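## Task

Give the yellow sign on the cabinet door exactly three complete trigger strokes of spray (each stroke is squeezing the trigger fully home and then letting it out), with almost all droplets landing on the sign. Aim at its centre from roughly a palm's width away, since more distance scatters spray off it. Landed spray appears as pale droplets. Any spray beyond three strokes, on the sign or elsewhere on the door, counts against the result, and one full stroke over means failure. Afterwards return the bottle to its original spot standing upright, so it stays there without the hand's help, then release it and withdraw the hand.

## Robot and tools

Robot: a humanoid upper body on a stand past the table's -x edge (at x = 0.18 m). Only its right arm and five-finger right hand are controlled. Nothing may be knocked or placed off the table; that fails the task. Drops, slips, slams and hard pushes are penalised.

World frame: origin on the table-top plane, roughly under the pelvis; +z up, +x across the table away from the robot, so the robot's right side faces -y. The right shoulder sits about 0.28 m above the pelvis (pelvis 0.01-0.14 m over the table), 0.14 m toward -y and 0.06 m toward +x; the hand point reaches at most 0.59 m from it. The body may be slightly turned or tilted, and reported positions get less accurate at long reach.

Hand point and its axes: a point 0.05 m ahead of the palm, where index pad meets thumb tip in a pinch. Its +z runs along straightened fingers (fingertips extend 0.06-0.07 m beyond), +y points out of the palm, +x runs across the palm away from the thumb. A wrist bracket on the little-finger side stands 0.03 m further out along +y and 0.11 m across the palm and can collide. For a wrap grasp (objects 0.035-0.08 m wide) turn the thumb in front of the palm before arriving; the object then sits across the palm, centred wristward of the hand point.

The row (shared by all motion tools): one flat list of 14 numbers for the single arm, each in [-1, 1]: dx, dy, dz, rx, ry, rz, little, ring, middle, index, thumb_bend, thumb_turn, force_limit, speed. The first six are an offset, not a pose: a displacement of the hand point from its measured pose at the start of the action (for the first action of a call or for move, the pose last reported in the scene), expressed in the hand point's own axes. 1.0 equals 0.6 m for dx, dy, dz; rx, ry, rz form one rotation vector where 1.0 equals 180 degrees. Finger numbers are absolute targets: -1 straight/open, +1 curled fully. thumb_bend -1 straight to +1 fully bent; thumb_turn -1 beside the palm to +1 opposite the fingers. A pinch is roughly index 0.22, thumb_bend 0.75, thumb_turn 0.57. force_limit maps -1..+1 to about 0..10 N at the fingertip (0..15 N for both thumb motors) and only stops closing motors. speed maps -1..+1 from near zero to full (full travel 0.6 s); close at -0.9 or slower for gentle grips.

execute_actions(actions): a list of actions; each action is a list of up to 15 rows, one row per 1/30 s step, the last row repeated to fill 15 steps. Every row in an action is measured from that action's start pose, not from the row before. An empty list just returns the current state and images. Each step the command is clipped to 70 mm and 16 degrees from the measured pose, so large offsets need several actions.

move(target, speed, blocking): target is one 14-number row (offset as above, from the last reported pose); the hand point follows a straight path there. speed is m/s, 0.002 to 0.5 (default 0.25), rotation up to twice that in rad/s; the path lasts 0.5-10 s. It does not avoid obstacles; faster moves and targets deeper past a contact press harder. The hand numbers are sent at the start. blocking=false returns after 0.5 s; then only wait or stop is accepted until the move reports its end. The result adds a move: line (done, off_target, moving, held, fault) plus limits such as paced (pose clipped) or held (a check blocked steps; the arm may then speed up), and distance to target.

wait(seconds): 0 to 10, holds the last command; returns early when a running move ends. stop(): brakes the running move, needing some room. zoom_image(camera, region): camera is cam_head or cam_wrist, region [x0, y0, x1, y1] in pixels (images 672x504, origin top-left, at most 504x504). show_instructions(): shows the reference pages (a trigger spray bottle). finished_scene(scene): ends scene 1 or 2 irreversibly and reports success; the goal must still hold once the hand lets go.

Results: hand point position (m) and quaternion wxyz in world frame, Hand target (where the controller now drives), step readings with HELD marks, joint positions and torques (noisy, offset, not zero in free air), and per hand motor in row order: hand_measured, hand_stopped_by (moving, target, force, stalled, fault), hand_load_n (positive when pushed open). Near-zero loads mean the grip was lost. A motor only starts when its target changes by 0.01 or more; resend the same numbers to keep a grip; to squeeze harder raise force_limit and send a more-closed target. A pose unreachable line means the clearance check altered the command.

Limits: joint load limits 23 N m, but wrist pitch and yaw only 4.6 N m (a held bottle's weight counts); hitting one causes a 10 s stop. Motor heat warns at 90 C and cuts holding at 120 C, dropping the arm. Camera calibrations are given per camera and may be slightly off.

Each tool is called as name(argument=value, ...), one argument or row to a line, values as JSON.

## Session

execute_actions(
  actions=[],
)

Scene clock: 0.00 s.
end_effector_position=(+0.4519, -0.2922, +0.3520) hand_measured=(-1.000, -1.000, -1.000, -1.000, -1.000, -1.000) hand_load_n=(+0.0, +0.0, +0.0, +0.0, +0.0, +0.0) hand_stopped_by=(target, target, target, target, target, target) hand_force_limit=0.00 hand_speed=-0.80 end_effector_quat_wxyz=(+0.431, -0.311, +0.782, -0.326)
Joint positions: [-1.263 -1.534  0.437  0.089  0.212  0.917  0.714]
Joint velocities: [ 0.008  0.    -0.002  0.     0.006  0.     0.   ]
Joint torques (N m, as the arm reports them, + toward a larger angle): no reading
Hand target: +0.452, -0.292, +0.352; +0.431, -0.311, +0.782, -0.326
camera_calibration (this result's frames):
cam_wrist: T_world_to_cam=[[-0.159623, 0.583503, -0.796269, 0.510294], [-0.16247, 0.780084, 0.604212, 0.0848627], [0.973717, 0.225816, -0.0297173, -0.240615], [0, 0, 0, 1]] pos_world=[0.329533, -0.309623, 0.347906]

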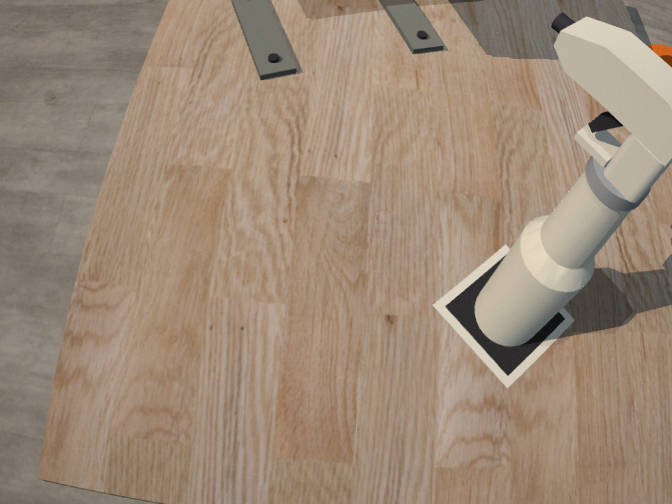

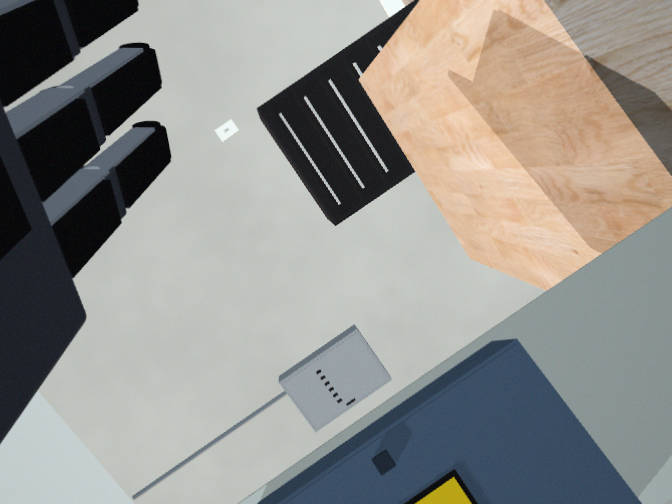

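move(
  target=[0.082,0.194,-0.047,-0.132,-0.229,0.26,-1,-1,-1,-1,-1,-1,0,0.5],
)

Scene clock: 8.23 s.
end_effector_position=(+0.3842, -0.2632, +0.2561) hand_measured=(-1.000, -1.000, -1.000, -1.000, -1.000, -1.000) hand_load_n=(+0.0, +0.0, +0.0, +0.0, +0.0, +0.0) hand_stopped_by=(target, target, target, target, target, target) hand_force_limit=0.00 hand_speed=0.50 end_effector_quat_wxyz=(+0.705, -0.151, +0.678, +0.143)
Joint positions: [-0.376 -0.841 -0.435  0.662  0.701 -0.124  1.056]
Joint velocities: [-0.002  0.008  0.003 -0.009  0.005  0.     0.001]
Joint torques (N m, as the arm reports them, + toward a larger angle): [-3.76 -5.81 -2.7  -1.77  0.68 -1.26 -0.04]
Hand target: +0.384, -0.264, +0.257; +0.706, -0.152, +0.676, +0.142
Off the commanded pose: 0.011 m, 3 deg.
move: off_target
camera_calibration (this result's frames):
cam_wrist: T_world_to_cam=[[-0.360975, 0.93245, -0.0153107, 0.375414], [-0.575857, -0.209955, 0.790132, -0.0401497], [0.733544, 0.294035, 0.612746, -0.238426], [0, 0, 0, 1]] pos_world=[0.28729, -0.288378, 0.183566]

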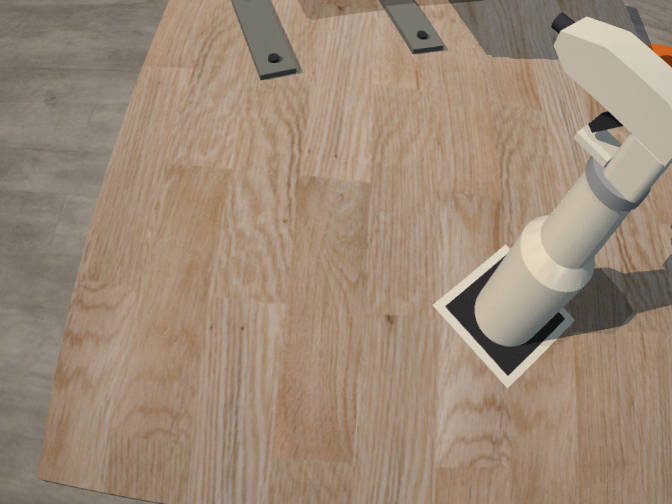

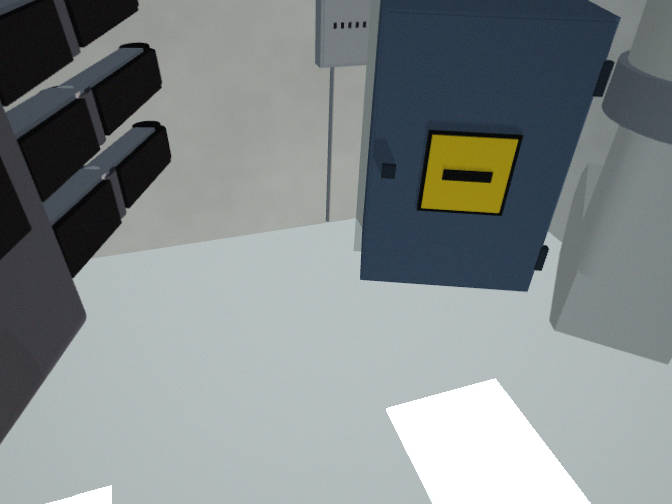

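move(
  target=[0.013,0.158,0,-0.045,0.012,0,-1,-1,-1,-1,-1,1,0,1],
  speed=0.1,
)

Scene clock: 11.53 s.
end_effector_position=(+0.3469, -0.1772, +0.2462) hand_measured=(-1.000, -1.000, -1.000, -1.000, -1.000, +1.000) hand_load_n=(+0.0, +0.0, +0.0, +0.0, +0.0, +0.0) hand_stopped_by=(target, target, target, target, target, target) hand_force_limit=0.00 hand_speed=1.00 end_effector_quat_wxyz=(+0.679, -0.201, +0.679, +0.192)
Joint positions: [-0.087 -0.715 -0.387  0.056  0.715  0.036  0.852]
Joint velocities: [-0.008  0.011 -0.006 -0.008 -0.008  0.    -0.004]
Joint torques (N m, as the arm reports them, + toward a larger angle): [-2.14 -3.86 -2.75 -2.15  0.45 -1.16 -0.16]
Hand target: +0.347, -0.177, +0.245; +0.678, -0.200, +0.681, +0.192
Off the commanded pose: 0.001 m, 1 deg.
move: done
camera_calibration (this result's frames):
cam_wrist: T_world_to_cam=[[-0.490482, 0.871399, -0.00954581, 0.314309], [-0.509999, -0.278146, 0.813963, -0.0765237], [0.706631, 0.404103, 0.580838, -0.193553], [0, 0, 0, 1]] pos_world=[0.251907, -0.216958, 0.177711]

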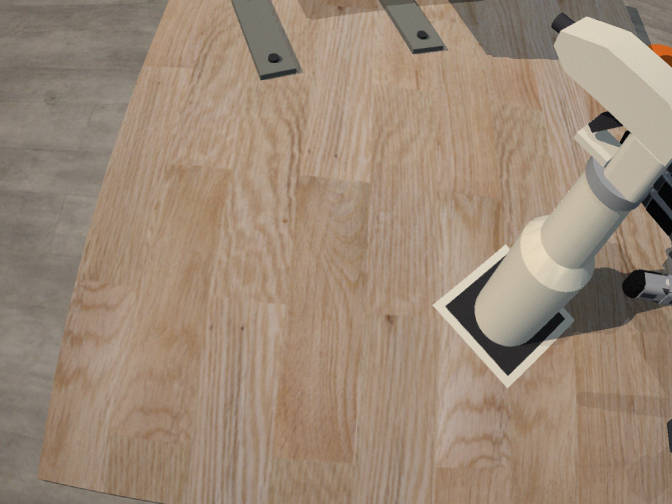

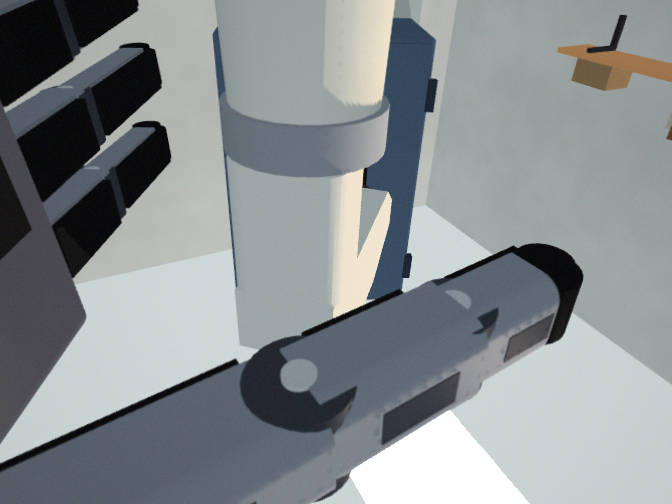

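move(
  target=[-0.016,0.036,0.05,0,0,0,-1,-1,-1,-1,-1,1,0,1],
  speed=0.07,
)

move(
  target=[0,0.0,0.052,0,0,0,-1,-1,-1,-1,-1,1,0,1],
  speed=0.06,
)

Scene clock: 15.30 s.
end_effector_position=(+0.3611, -0.1427, +0.2546) hand_measured=(-1.000, -1.000, -1.000, -1.000, -1.000, +1.000) hand_load_n=(+0.0, +0.0, +0.0, +0.0, +0.0, +0.0) hand_stopped_by=(target, target, target, target, target, target) hand_force_limit=0.00 hand_speed=1.00 end_effector_quat_wxyz=(+0.678, -0.200, +0.679, +0.195)
Joint positions: [-0.13  -0.699 -0.298 -0.09   0.703  0.128  0.686]
Joint velocities: [ 0.015 -0.008  0.011  0.002  0.     0.    -0.005]
Joint torques (N m, as the arm reports them, + toward a larger angle): [-3.   -3.5  -2.7  -2.14  0.2  -1.27 -0.13]
Hand target: +0.361, -0.142, +0.254; +0.677, -0.201, +0.681, +0.194
Off the commanded pose: 0.001 m, 0 deg.
move: done
camera_calibration (this result's frames):
cam_wrist: T_world_to_cam=[[-0.493736, 0.869601, -0.0043586, 0.290882], [-0.506557, -0.283528, 0.814255, -0.0686782], [0.706841, 0.404235, 0.580491, -0.222324], [0, 0, 0, 1]] pos_world=[0.265977, -0.182552, 0.186247]

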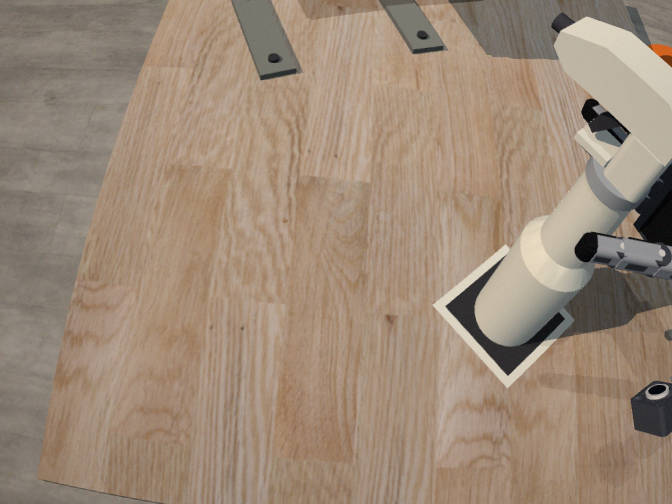

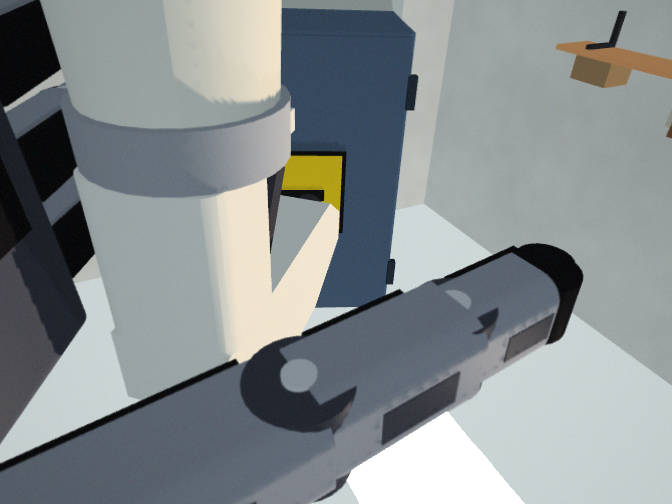

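Scene clock: 16.13 s.
end_effector_position=(+0.3872, -0.1263, +0.2550) hand_measured=(-1.000, -1.000, -1.000, -1.000, -1.000, +1.000) hand_load_n=(+0.0, +0.0, +0.0, +0.0, +0.0, +0.0) hand_stopped_by=(target, target, target, target, target, target) hand_force_limit=0.00 hand_speed=1.00 end_effector_quat_wxyz=(+0.679, -0.201, +0.679, +0.197)
Joint positions: [-0.273 -0.687 -0.204 -0.016  0.666  0.144  0.631]
Joint velocities: [ 0.003  0.     0.    -0.005 -0.008  0.    -0.003]
Joint torques (N m, as the arm reports them, + toward a larger angle): [-3.94 -3.39 -2.61 -1.83  0.07 -1.42 -0.14]
Hand target: +0.388, -0.126, +0.253; +0.677, -0.201, +0.680, +0.196
Off the commanded pose: 0.001 m, 0 deg.
move: done
camera_calibration (this result's frames):
cam_wrist: T_world_to_cam=[[-0.496425, 0.868074, -0.00313618, 0.290017], [-0.506525, -0.286728, 0.813154, -0.0512511], [0.704979, 0.405259, 0.58204, -0.247284], [0, 0, 0, 1]] pos_world=[0.292342, -0.166238, 0.186514]

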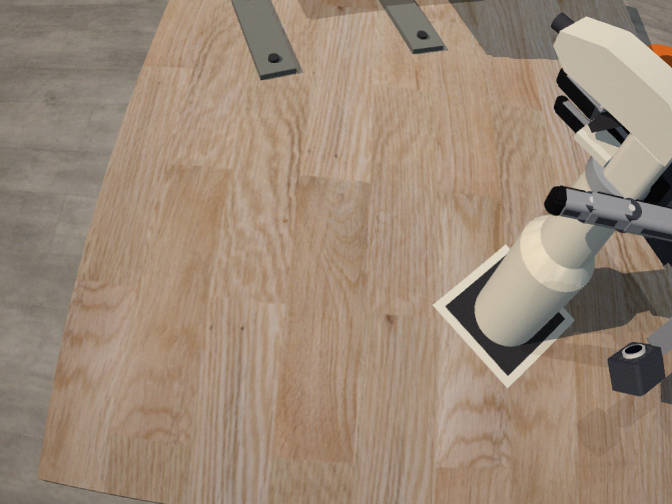

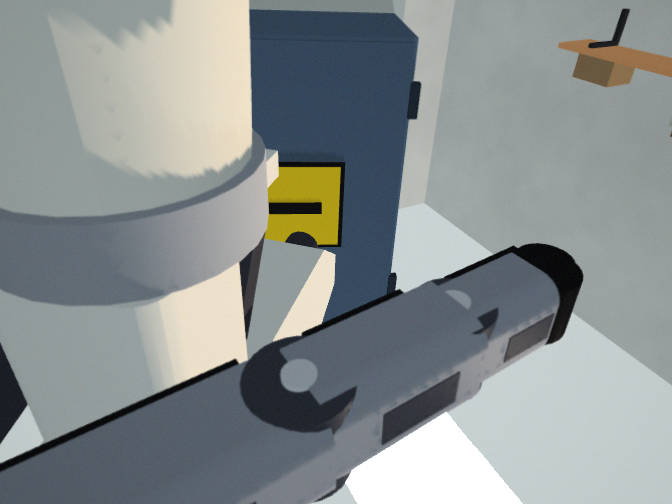

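Near the earlier good grasp. Small adjustment, then pre-close.

execute_actions(
  actions=[
    [[0.005,0.003,0.009,0,0,0,-1,-1,-1,-1,-0.1,1,-0.5,-0.2]],
    [[0,0,0,0,0,0,0.4,0.4,0.1,0,-0.1,1,-0.5,0]],
    [[0,0,0,0,0,0,0.4,0.4,0.1,0,-0.1,1,-0.5,0]],
  ],
)

Scene clock: 19.97 s.
end_effector_position=(+0.3907, -0.1226, +0.2524) hand_measured=(+0.400, +0.400, +0.100, +0.000, -0.100, +1.000) hand_load_n=(+0.0, +0.0, +0.0, +0.0, +0.0, +0.0) hand_stopped_by=(moving, moving, target, target, target, target) hand_force_limit=-0.50 hand_speed=0.00 end_effector_quat_wxyz=(+0.678, -0.199, +0.679, +0.198)
Joint positions: [-0.29  -0.674 -0.185  0.     0.655  0.136  0.622]
Joint velocities: [ 0.002 -0.014  0.002  0.002 -0.008  0.     0.   ]
Joint torques (N m, as the arm reports them, + toward a larger angle): [-4.02 -3.41 -2.76 -1.97  0.28 -1.41 -0.08]
Hand target: +0.391, -0.123, +0.252; +0.678, -0.199, +0.679, +0.198
Off the commanded pose: 0.000 m, 0 deg.
Step readings (end_effector_position; steps 1 to 15: 1st action; 16 to 30: 2nd action; 31 to 45: 3rd action):
0: (+0.3872, -0.1262, +0.2550)
1: (+0.3872, -0.1262, +0.2550)
2: (+0.3878, -0.1261, +0.2544)
4: (+0.3900, -0.1240, +0.2529)
8: (+0.3903, -0.1222, +0.2525)
15: (+0.3905, -0.1224, +0.2524)
16: (+0.3905, -0.1224, +0.2524)
17: (+0.3905, -0.1224, +0.2524)
19: (+0.3905, -0.1224, +0.2524)
23: (+0.3906, -0.1225, +0.2524)
30: (+0.3906, -0.1225, +0.2524)
31: (+0.3906, -0.1225, +0.2524)
32: (+0.3906, -0.1225, +0.2524)
34: (+0.3907, -0.1225, +0.2524)
38: (+0.3907, -0.1226, +0.2524)
45: end_effector_position above
camera_calibration (this result's frames):
cam_wrist: T_world_to_cam=[[-0.49597, 0.868339, 0.000901213, 0.287329], [-0.505316, -0.289465, 0.812936, -0.0470669], [0.706165, 0.402736, 0.582352, -0.250537], [0, 0, 0, 1]] pos_world=[0.295644, -0.162223, 0.183904]

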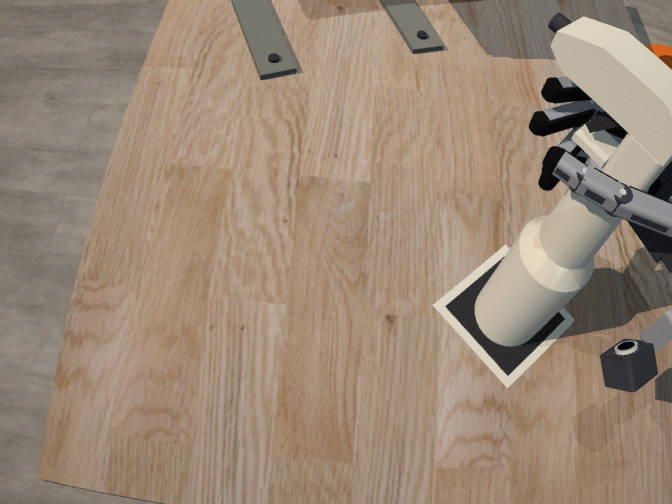

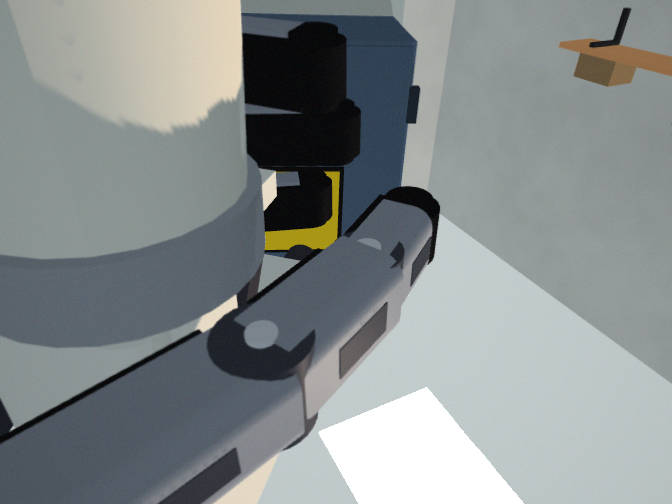

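execute_actions(
  actions=[
    [[0,0,0,0,0,0,0.55,0.55,0.7,0,-0.1,1,-0.3,-0.6]],
    [[0,0,0,0,0,0,0.55,0.55,0.7,0,1,1,-0.3,-0.6]],
    [[0,0,0,0,0,0,1,1,0.7,0,1,1,0.2,-0.6]],
    [[0,0,0,0,0,0,0.95,1,0.7,0,0.3,1,0.5,-0.7]],
  ],
)

move(
  target=[-0.06,0,0,0,0,0,0.95,1,0.7,0,0.3,1,0.5,-0.7],
  speed=0.06,
)

Scene clock: 25.73 s.
end_effector_position=(+0.3907, -0.1225, +0.2528) hand_measured=(+0.646, +0.656, +0.338, +0.000, +0.104, +1.000) hand_load_n=(+7.5, +3.5, +7.0, +0.0, +11.5, +8.5) hand_stopped_by=(force, force, force, target, force, target) hand_force_limit=0.50 hand_speed=-0.70 end_effector_quat_wxyz=(+0.679, -0.199, +0.678, +0.198)
Joint positions: [-0.29  -0.674 -0.185  0.     0.656  0.135  0.622]
Joint velocities: [ 0.011  0.002 -0.006  0.006  0.005  0.     0.   ]
Joint torques (N m, as the arm reports them, + toward a larger angle): [-3.86 -3.29 -2.89 -2.05  0.29 -1.39 -0.08]
Hand target: +0.391, -0.123, +0.252; +0.679, -0.199, +0.679, +0.198
Off the commanded pose: 0.000 m, 0 deg.
Step readings (end_effector_position; steps 1 to 15: 1st action; 16 to 30: 2nd action; 31 to 45: 3rd action; 46 to 60: 4th action):
0: (+0.3907, -0.1226, +0.2524)
1: (+0.3907, -0.1226, +0.2524)
2: (+0.3907, -0.1226, +0.2524)
4: (+0.3907, -0.1226, +0.2524)
8: (+0.3907, -0.1226, +0.2524)
15: (+0.3907, -0.1226, +0.2523)
16: (+0.3907, -0.1226, +0.2523)
17: (+0.3907, -0.1226, +0.2523)
19: (+0.3907, -0.1226, +0.2523)
23: (+0.3907, -0.1226, +0.2523)
30: (+0.3907, -0.1226, +0.2523)
31: (+0.3907, -0.1226, +0.2523)
32: (+0.3907, -0.1226, +0.2523)
34: (+0.3907, -0.1226, +0.2523)
38: (+0.3907, -0.1226, +0.2525)
45: (+0.3907, -0.1226, +0.2525)
46: (+0.3907, -0.1226, +0.2525)
47: (+0.3907, -0.1226, +0.2525)
49: (+0.3907, -0.1225, +0.2528)
53: (+0.3907, -0.1225, +0.2528)
60: end_effector_position above
camera_calibration (this result's frames):
cam_wrist: T_world_to_cam=[[-0.4961, 0.868265, 0.000268725, 0.287489], [-0.506586, -0.289699, 0.812062, -0.046666], [0.705163, 0.402728, 0.58357, -0.250692], [0, 0, 0, 1]] pos_world=[0.295762, -0.162175, 0.184115]

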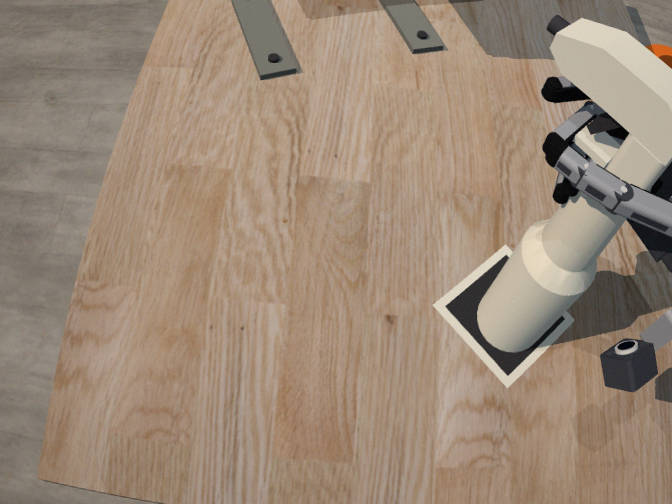

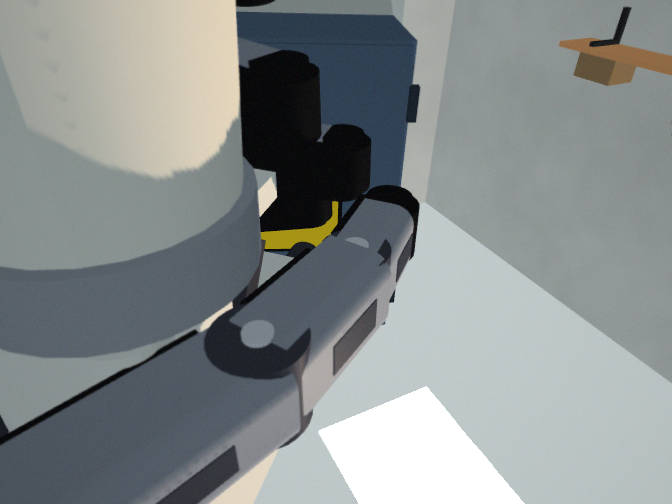

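Scene clock: 26.67 s.
end_effector_position=(+0.3900, -0.1202, +0.2875) hand_measured=(+0.646, +0.656, +0.338, +0.000, +0.098, +1.000) hand_load_n=(+7.0, +3.5, +7.0, +0.0, +11.0, +8.5) hand_stopped_by=(force, force, force, target, force, target) hand_force_limit=0.50 hand_speed=-0.70 end_effector_quat_wxyz=(+0.677, -0.202, +0.679, +0.199)
Joint positions: [-0.311 -0.747 -0.249 -0.146  0.74   0.319  0.563]
Joint velocities: [ 0.003 -0.008  0.    -0.008 -0.011  0.006  0.   ]
Joint torques (N m, as the arm reports them, + toward a larger angle): [-4.58 -3.67 -3.34 -2.36  0.69 -1.7  -0.14]
Hand target: +0.390, -0.120, +0.288; +0.678, -0.201, +0.678, +0.200
Off the commanded pose: 0.003 m, 0 deg.
move: done
camera_calibration (this result's frames):
cam_wrist: T_world_to_cam=[[-0.501636, 0.865077, -0.00167729, 0.287422], [-0.502824, -0.289996, 0.814291, -0.0766444], [0.703938, 0.409321, 0.580454, -0.269241], [0, 0, 0, 1]] pos_world=[0.295172, -0.160662, 0.219175]

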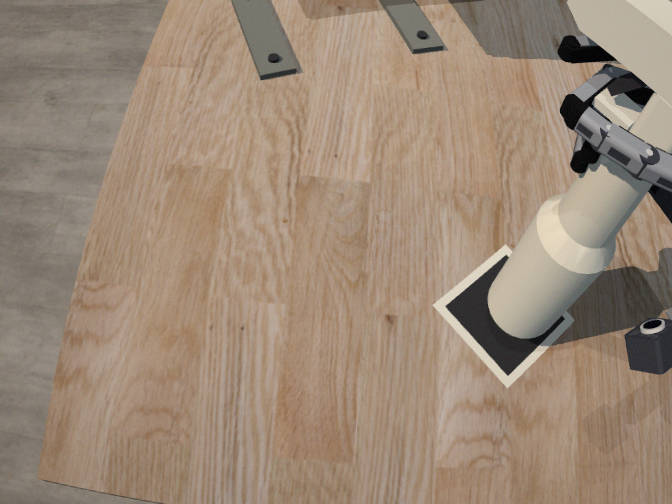

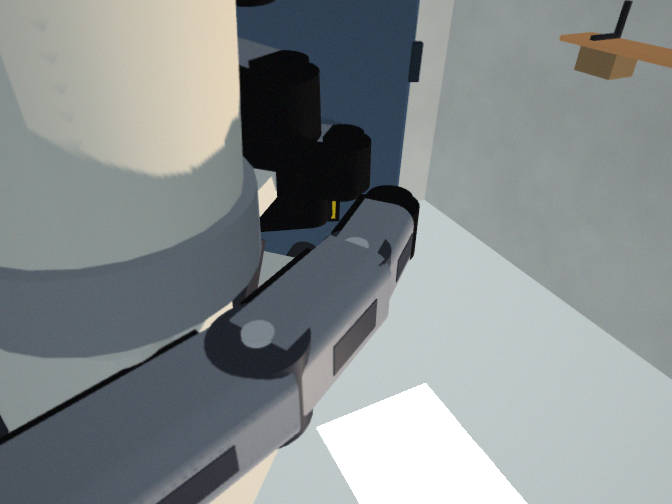

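move(
  target=[-0.17,-0.035,0.27,0.09,0,0,0.95,0.95,0.7,0,0.3,1,0.4,-0.7],
  speed=0.13,
)

Scene clock: 30.80 s.
end_effector_position=(+0.5380, -0.0411, +0.3837) hand_measured=(+0.646, +0.670, +0.338, +0.000, +0.098, +1.000) hand_load_n=(+5.5, +7.5, +7.0, +0.0, +10.5, +9.0) hand_stopped_by=(force, force, force, target, force, target) hand_force_limit=0.40 hand_speed=-0.70 end_effector_quat_wxyz=(+0.694, -0.116, +0.702, +0.105)
Joint positions: [-1.218 -0.541  0.088  0.279  0.608  0.641  0.018]
Joint velocities: [-0.002  0.003 -0.009  0.     0.005 -0.001  0.   ]
Joint torques (N m, as the arm reports them, + toward a larger angle): [-9.81 -2.49 -2.43 -2.27 -0.46 -2.26 -0.07]
Hand target: +0.539, -0.042, +0.383; +0.694, -0.117, +0.703, +0.102
Off the commanded pose: 0.010 m, 1 deg.
move: off_target
camera_calibration (this result's frames):
cam_wrist: T_world_to_cam=[[-0.260936, 0.965286, -0.0116772, 0.171956], [-0.55535, -0.140206, 0.819713, -0.0252826], [0.78962, 0.220377, 0.572656, -0.512525], [0, 0, 0, 1]] pos_world=[0.435529, -0.0565826, 0.316233]

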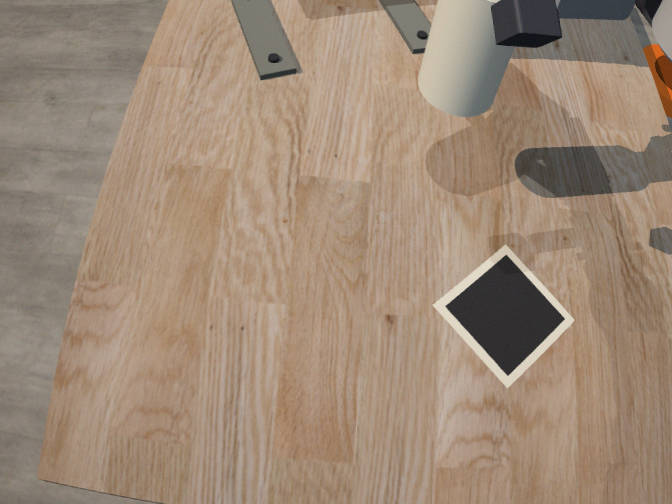

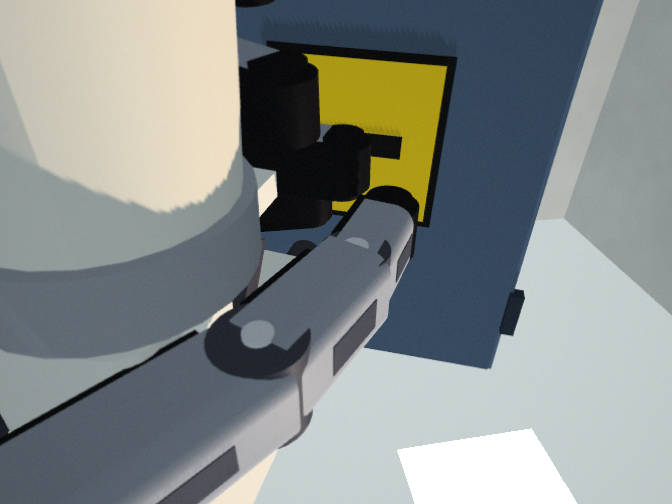

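move(
  target=[-0.016,-0.005,0.04,0,0,0,0.95,0.95,0.7,0.3,0.3,1,1,-0.5],
  speed=0.06,
)

execute_actions(
  actions=[
    [[0,0,0,0,0,0,0.95,0.95,0.7,0.55,0.3,1,1,-0.5]],
  ],
)

Scene clock: 35.47 s.
end_effector_position=(+0.5622, -0.0385, +0.3938) hand_measured=(+0.646, +0.670, +0.338, +0.300, +0.098, +1.000) hand_load_n=(+5.5, +7.5, +7.0, +0.0, +10.5, +9.0) hand_stopped_by=(force, force, force, target, force, target) hand_force_limit=1.00 hand_speed=-0.50 end_effector_quat_wxyz=(+0.695, -0.113, +0.702, +0.105)
Joint positions: [-1.373 -0.511  0.127  0.56   0.556  0.528  0.089]
Joint velocities: [-0.006 -0.005  0.02   0.009  0.002  0.     0.   ]
Joint torques (N m, as the arm reports them, + toward a larger angle): [-10.79  -2.25  -2.21  -2.62  -0.44  -2.22  -0.01]
Hand target: +0.562, -0.038, +0.394; +0.695, -0.115, +0.702, +0.104
Off the commanded pose: 0.002 m, 0 deg.
move: done
camera_calibration (this result's frames):
cam_wrist: T_world_to_cam=[[-0.256168, 0.966595, -0.00846704, 0.171916], [-0.556445, -0.140296, 0.818955, -0.018892], [0.79041, 0.214501, 0.573796, -0.539078], [0, 0, 0, 1]] pos_world=[0.45962, -0.0531909, 0.326248]

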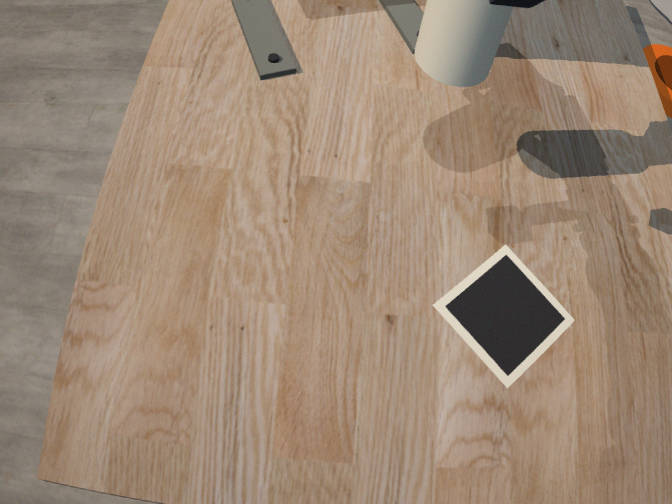

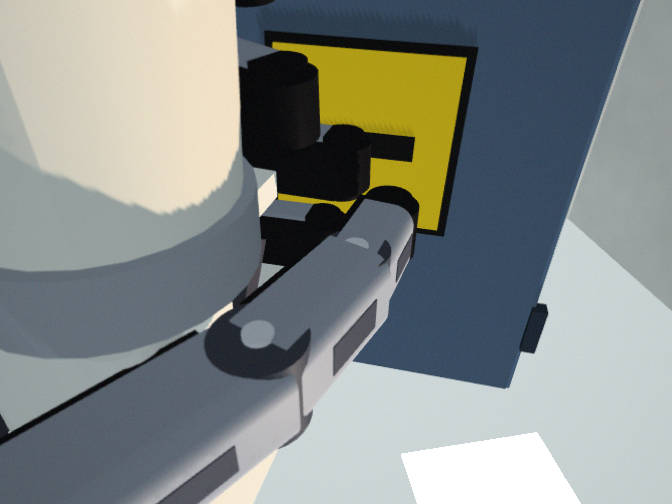

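Scene clock: 35.97 s.
end_effector_position=(+0.5622, -0.0385, +0.3937) hand_measured=(+0.646, +0.670, +0.338, +0.550, +0.098, +1.000) hand_load_n=(+5.5, +7.5, +6.5, +1.0, +10.5, +9.0) hand_stopped_by=(force, force, force, moving, force, target) hand_force_limit=1.00 hand_speed=-0.50 end_effector_quat_wxyz=(+0.695, -0.113, +0.702, +0.104)
Joint positions: [-1.373 -0.511  0.127  0.56   0.556  0.528  0.089]
Joint velocities: [ 0.011  0.003  0.003 -0.003 -0.005  0.     0.   ]
Joint torques (N m, as the arm reports them, + toward a larger angle): [-10.67  -2.32  -2.46  -2.62  -0.13  -2.05  -0.1 ]
Hand target: +0.562, -0.038, +0.394; +0.695, -0.113, +0.702, +0.105
Off the commanded pose: 0.000 m, 0 deg.
Step readings (end_effector_position):
0: (+0.5622, -0.0385, +0.3938)
1: (+0.5622, -0.0385, +0.3937)
2: (+0.5622, -0.0385, +0.3937)
4: (+0.5622, -0.0385, +0.3937)
8: (+0.5622, -0.0385, +0.3937)
15: end_effector_position above
camera_calibration (this result's frames):
cam_wrist: T_world_to_cam=[[-0.25618, 0.96659, -0.00863202, 0.171965], [-0.556258, -0.140113, 0.819113, -0.0189461], [0.790537, 0.214642, 0.573568, -0.539012], [0, 0, 0, 1]] pos_world=[0.459624, -0.0531794, 0.326163]

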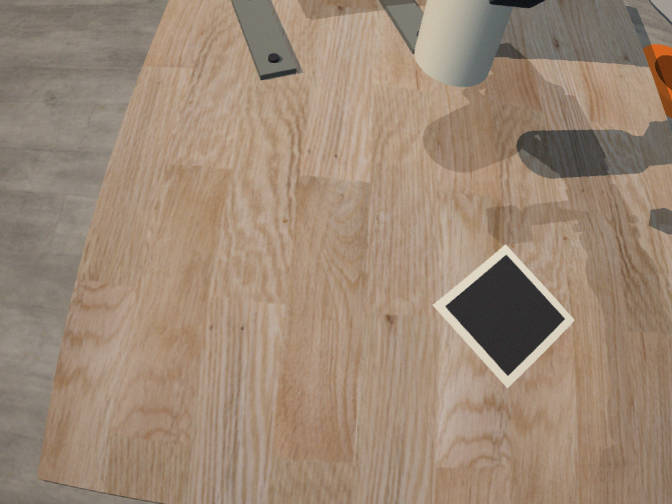

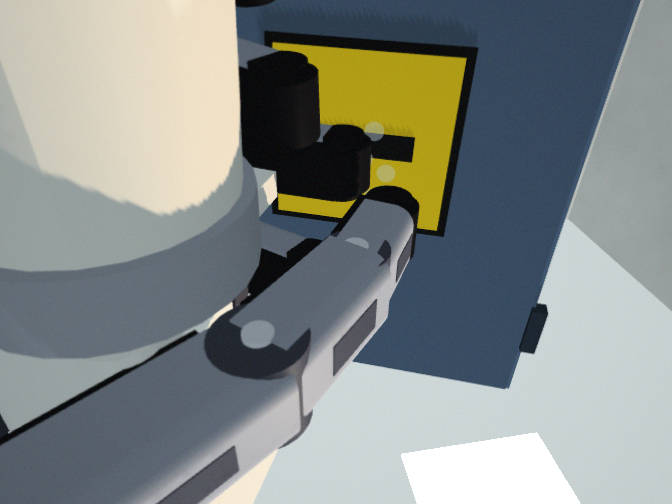

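Slightly high; lower a bit and finish the pull.

execute_actions(
  actions=[
    [[0.012,0,0,0,0,0,0.95,0.95,0.7,0.55,0.3,1,0.6,-0.5]],
    [[0,0,0,0,0,0,0.95,0.95,0.7,1,0.3,1,0.6,-0.5]],
  ],
)

Scene clock: 37.87 s.
end_effector_position=(+0.5625, -0.0403, +0.3857) hand_measured=(+0.646, +0.670, +0.338, +0.738, +0.098, +1.000) hand_load_n=(+6.0, +7.5, +6.0, +10.0, +10.0, +9.0) hand_stopped_by=(force, force, force, force, force, target) hand_force_limit=0.60 hand_speed=-0.50 end_effector_quat_wxyz=(+0.694, -0.111, +0.704, +0.104)
Joint positions: [-1.348 -0.508  0.129  0.559  0.556  0.507  0.089]
Joint velocities: [-0.008 -0.003  0.003 -0.006  0.005  0.     0.   ]
Joint torques (N m, as the arm reports them, + toward a larger angle): [-10.61  -2.31  -2.37  -2.71  -0.21  -2.05  -0.08]
Hand target: +0.563, -0.040, +0.386; +0.694, -0.111, +0.704, +0.104
Off the commanded pose: 0.000 m, 0 deg.
Step readings (end_effector_position; steps 1 to 15: 1st action; 16 to 30: 2nd action):
0: (+0.5622, -0.0385, +0.3937)
1: (+0.5622, -0.0385, +0.3937)
2: (+0.5622, -0.0386, +0.3939)
4: (+0.5620, -0.0394, +0.3925)
8: (+0.5626, -0.0403, +0.3855)
15: (+0.5625, -0.0403, +0.3857)
16: (+0.5625, -0.0403, +0.3857)
17: (+0.5625, -0.0403, +0.3857)
19: (+0.5625, -0.0403, +0.3857)
23: (+0.5625, -0.0403, +0.3857)
30: end_effector_position above
camera_calibration (this result's frames):
cam_wrist: T_world_to_cam=[[-0.253254, 0.967383, -0.00575508, 0.171011], [-0.553674, -0.140064, 0.82087, -0.0145537], [0.793289, 0.211075, 0.571086, -0.535023], [0, 0, 0, 1]] pos_world=[0.459679, -0.0545418, 0.318475]

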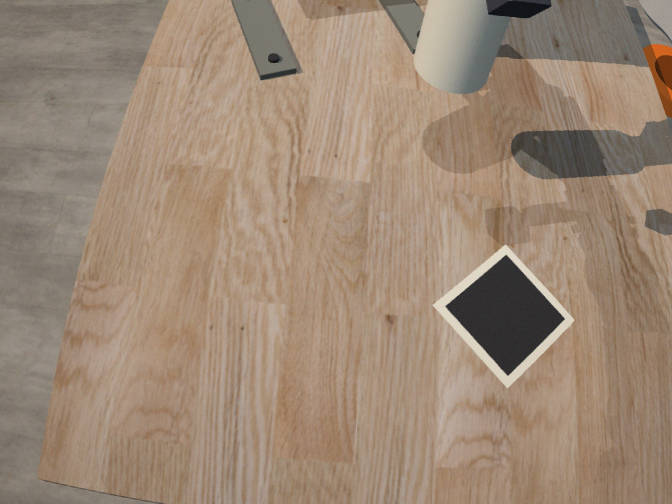

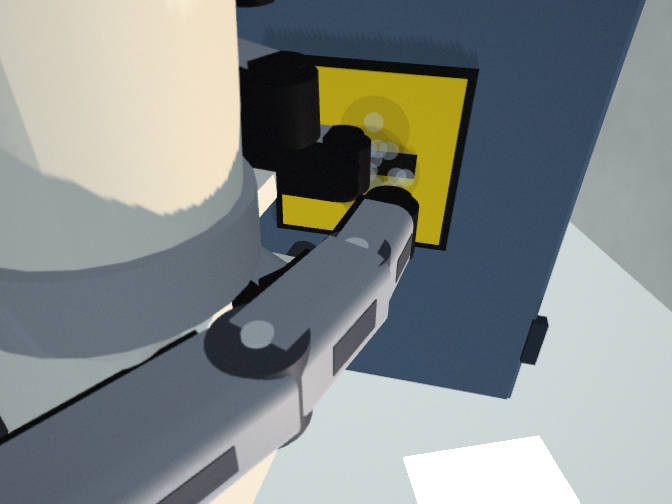

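execute_actions(
  actions=[
    [[0,0,0,0,0,0,0.95,0.95,0.7,0.25,0.3,1,1,0]],
    [[0,0,0,0,0,0,0.95,0.95,0.7,1,0.3,1,1,-0.5]],
    [[0,0,0,0,0,0,0.95,0.95,0.7,1,0.3,1,1,-0.5]],
    [[0,0,0,0,0,0,0.95,0.95,0.7,0.25,0.3,1,1,0]],
    [[0,0,0,0,0,0,0.95,0.95,0.7,1,0.3,1,1,-0.5]],
    [[0,0,0,0,0,0,0.95,0.95,0.7,1,0.3,1,1,-0.5]],
  ],
)

zoom_image(
  camera="cam_wrist",
  region=[180,60,480,340],
)

Scene clock: 44.50 s.
end_effector_position=(+0.5625, -0.0403, +0.3857) hand_measured=(+0.646, +0.670, +0.338, +0.742, +0.098, +1.000) hand_load_n=(+6.0, +7.5, +6.0, +11.0, +10.0, +9.0) hand_stopped_by=(force, force, force, force, force, target) hand_force_limit=1.00 hand_speed=-0.50 end_effector_quat_wxyz=(+0.694, -0.111, +0.704, +0.104)
Joint positions: [-1.348 -0.508  0.129  0.559  0.556  0.507  0.089]
Joint velocities: [-0.021  0.     0.011 -0.008 -0.002  0.     0.   ]
Joint torques (N m, as the arm reports them, + toward a larger angle): [-10.64  -2.26  -2.38  -2.67  -0.18  -2.06  -0.08]
Hand target: +0.563, -0.040, +0.386; +0.694, -0.111, +0.704, +0.104
Off the commanded pose: 0.000 m, 0 deg.
Step readings (end_effector_position; steps 1 to 15: 1st action; 16 to 30: 2nd action; 31 to 45: 3rd action; 46 to 60: 4th action; 61 to 75: 5th action; 76 to 90: 6th action):
0: (+0.5625, -0.0403, +0.3857)
1: (+0.5625, -0.0403, +0.3857)
2: (+0.5625, -0.0403, +0.3857)
4: (+0.5625, -0.0403, +0.3857)
8: (+0.5625, -0.0403, +0.3857)
15: (+0.5625, -0.0403, +0.3857)
16: (+0.5625, -0.0403, +0.3857)
17: (+0.5625, -0.0403, +0.3857)
19: (+0.5625, -0.0403, +0.3857)
23: (+0.5625, -0.0403, +0.3857)
30: (+0.5625, -0.0403, +0.3857)
31: (+0.5625, -0.0403, +0.3857)
32: (+0.5625, -0.0403, +0.3857)
34: (+0.5625, -0.0403, +0.3857)
38: (+0.5625, -0.0403, +0.3857)
45: (+0.5625, -0.0403, +0.3857)
46: (+0.5625, -0.0403, +0.3857)
47: (+0.5625, -0.0403, +0.3857)
49: (+0.5625, -0.0403, +0.3857)
53: (+0.5625, -0.0403, +0.3857)
60: (+0.5625, -0.0403, +0.3857)
61: (+0.5625, -0.0403, +0.3857)
62: (+0.5625, -0.0403, +0.3857)
64: (+0.5625, -0.0403, +0.3857)
68: (+0.5625, -0.0403, +0.3857)
75: (+0.5625, -0.0403, +0.3857)
76: (+0.5625, -0.0403, +0.3857)
77: (+0.5625, -0.0403, +0.3857)
79: (+0.5625, -0.0403, +0.3857)
83: (+0.5625, -0.0403, +0.3857)
90: end_effector_position above
camera_calibration (this result's frames):
cam_wrist: T_world_to_cam=[[-0.253254, 0.967383, -0.00575506, 0.171011], [-0.553674, -0.140064, 0.82087, -0.0145538], [0.793289, 0.211075, 0.571086, -0.535023], [0, 0, 0, 1]] pos_world=[0.459679, -0.0545418, 0.318475]

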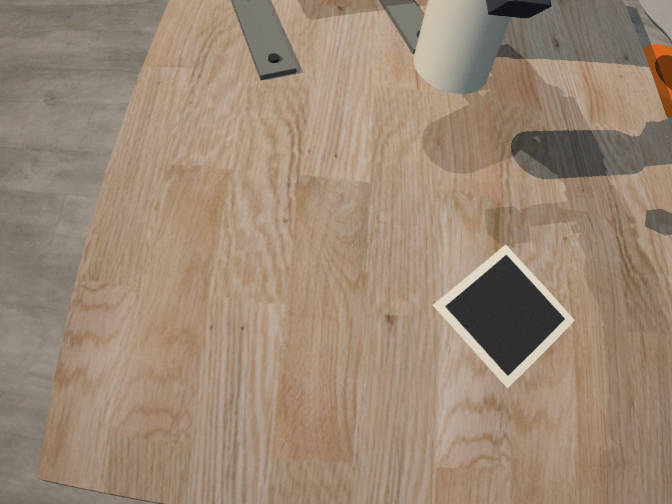

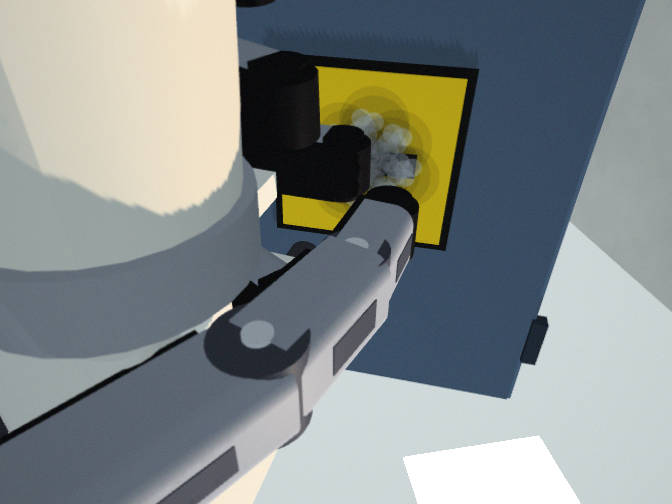

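Region (180, 60, 480, 340) of cam_wrist's 672x504 image, scaled by 1.680, with more detail than that image has; it fills the top 470 rows of this view, and the rest is white.

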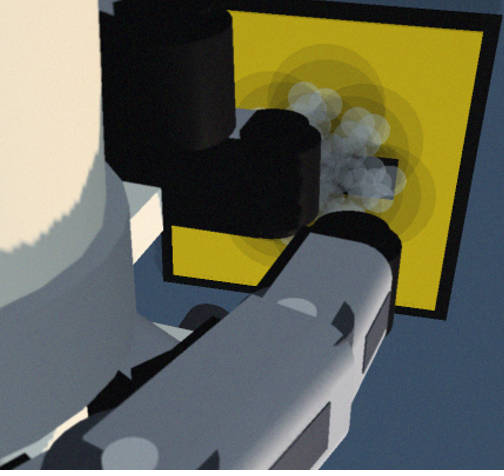

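move(
  target=[0.2,-0.04,-0.307,-0.083,-0.014,0,0.95,0.95,0.7,0,0.3,1,0.5,0.5],
  speed=0.15,
)

Scene clock: 48.30 s.
end_effector_position=(+0.3916, -0.1237, +0.2705) hand_measured=(+0.646, +0.670, +0.338, +0.000, +0.098, +1.000) hand_load_n=(+5.5, +7.5, +7.0, +0.0, +10.5, +9.0) hand_stopped_by=(force, force, force, target, force, target) hand_force_limit=0.50 hand_speed=0.50 end_effector_quat_wxyz=(+0.693, -0.188, +0.669, +0.193)
Joint positions: [-0.278 -0.719 -0.174 -0.058  0.727  0.138  0.546]
Joint velocities: [ 0.009  0.009 -0.006 -0.003  0.002  0.     0.   ]
Joint torques (N m, as the arm reports them, + toward a larger angle): [-4.82 -3.35 -3.4  -2.31  0.71 -1.96  0.01]
Hand target: +0.391, -0.124, +0.272; +0.695, -0.187, +0.667, +0.195
Off the commanded pose: 0.004 m, 1 deg.
move: off_target
camera_calibration (this result's frames):
cam_wrist: T_world_to_cam=[[-0.475356, 0.879788, 0.00303684, 0.281558], [-0.53581, -0.292236, 0.792153, -0.0443839], [0.697814, 0.374927, 0.610315, -0.268952], [0, 0, 0, 1]] pos_world=[0.297738, -0.159844, 0.19845]

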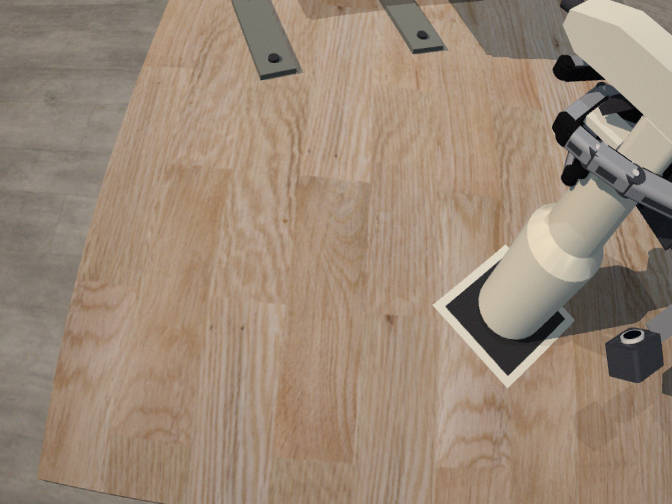

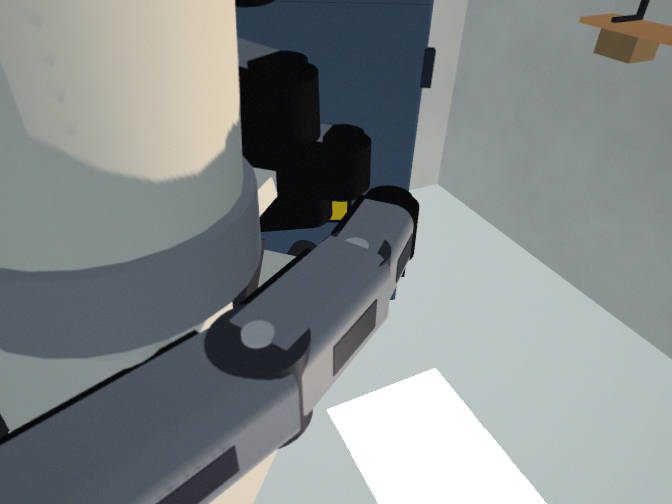

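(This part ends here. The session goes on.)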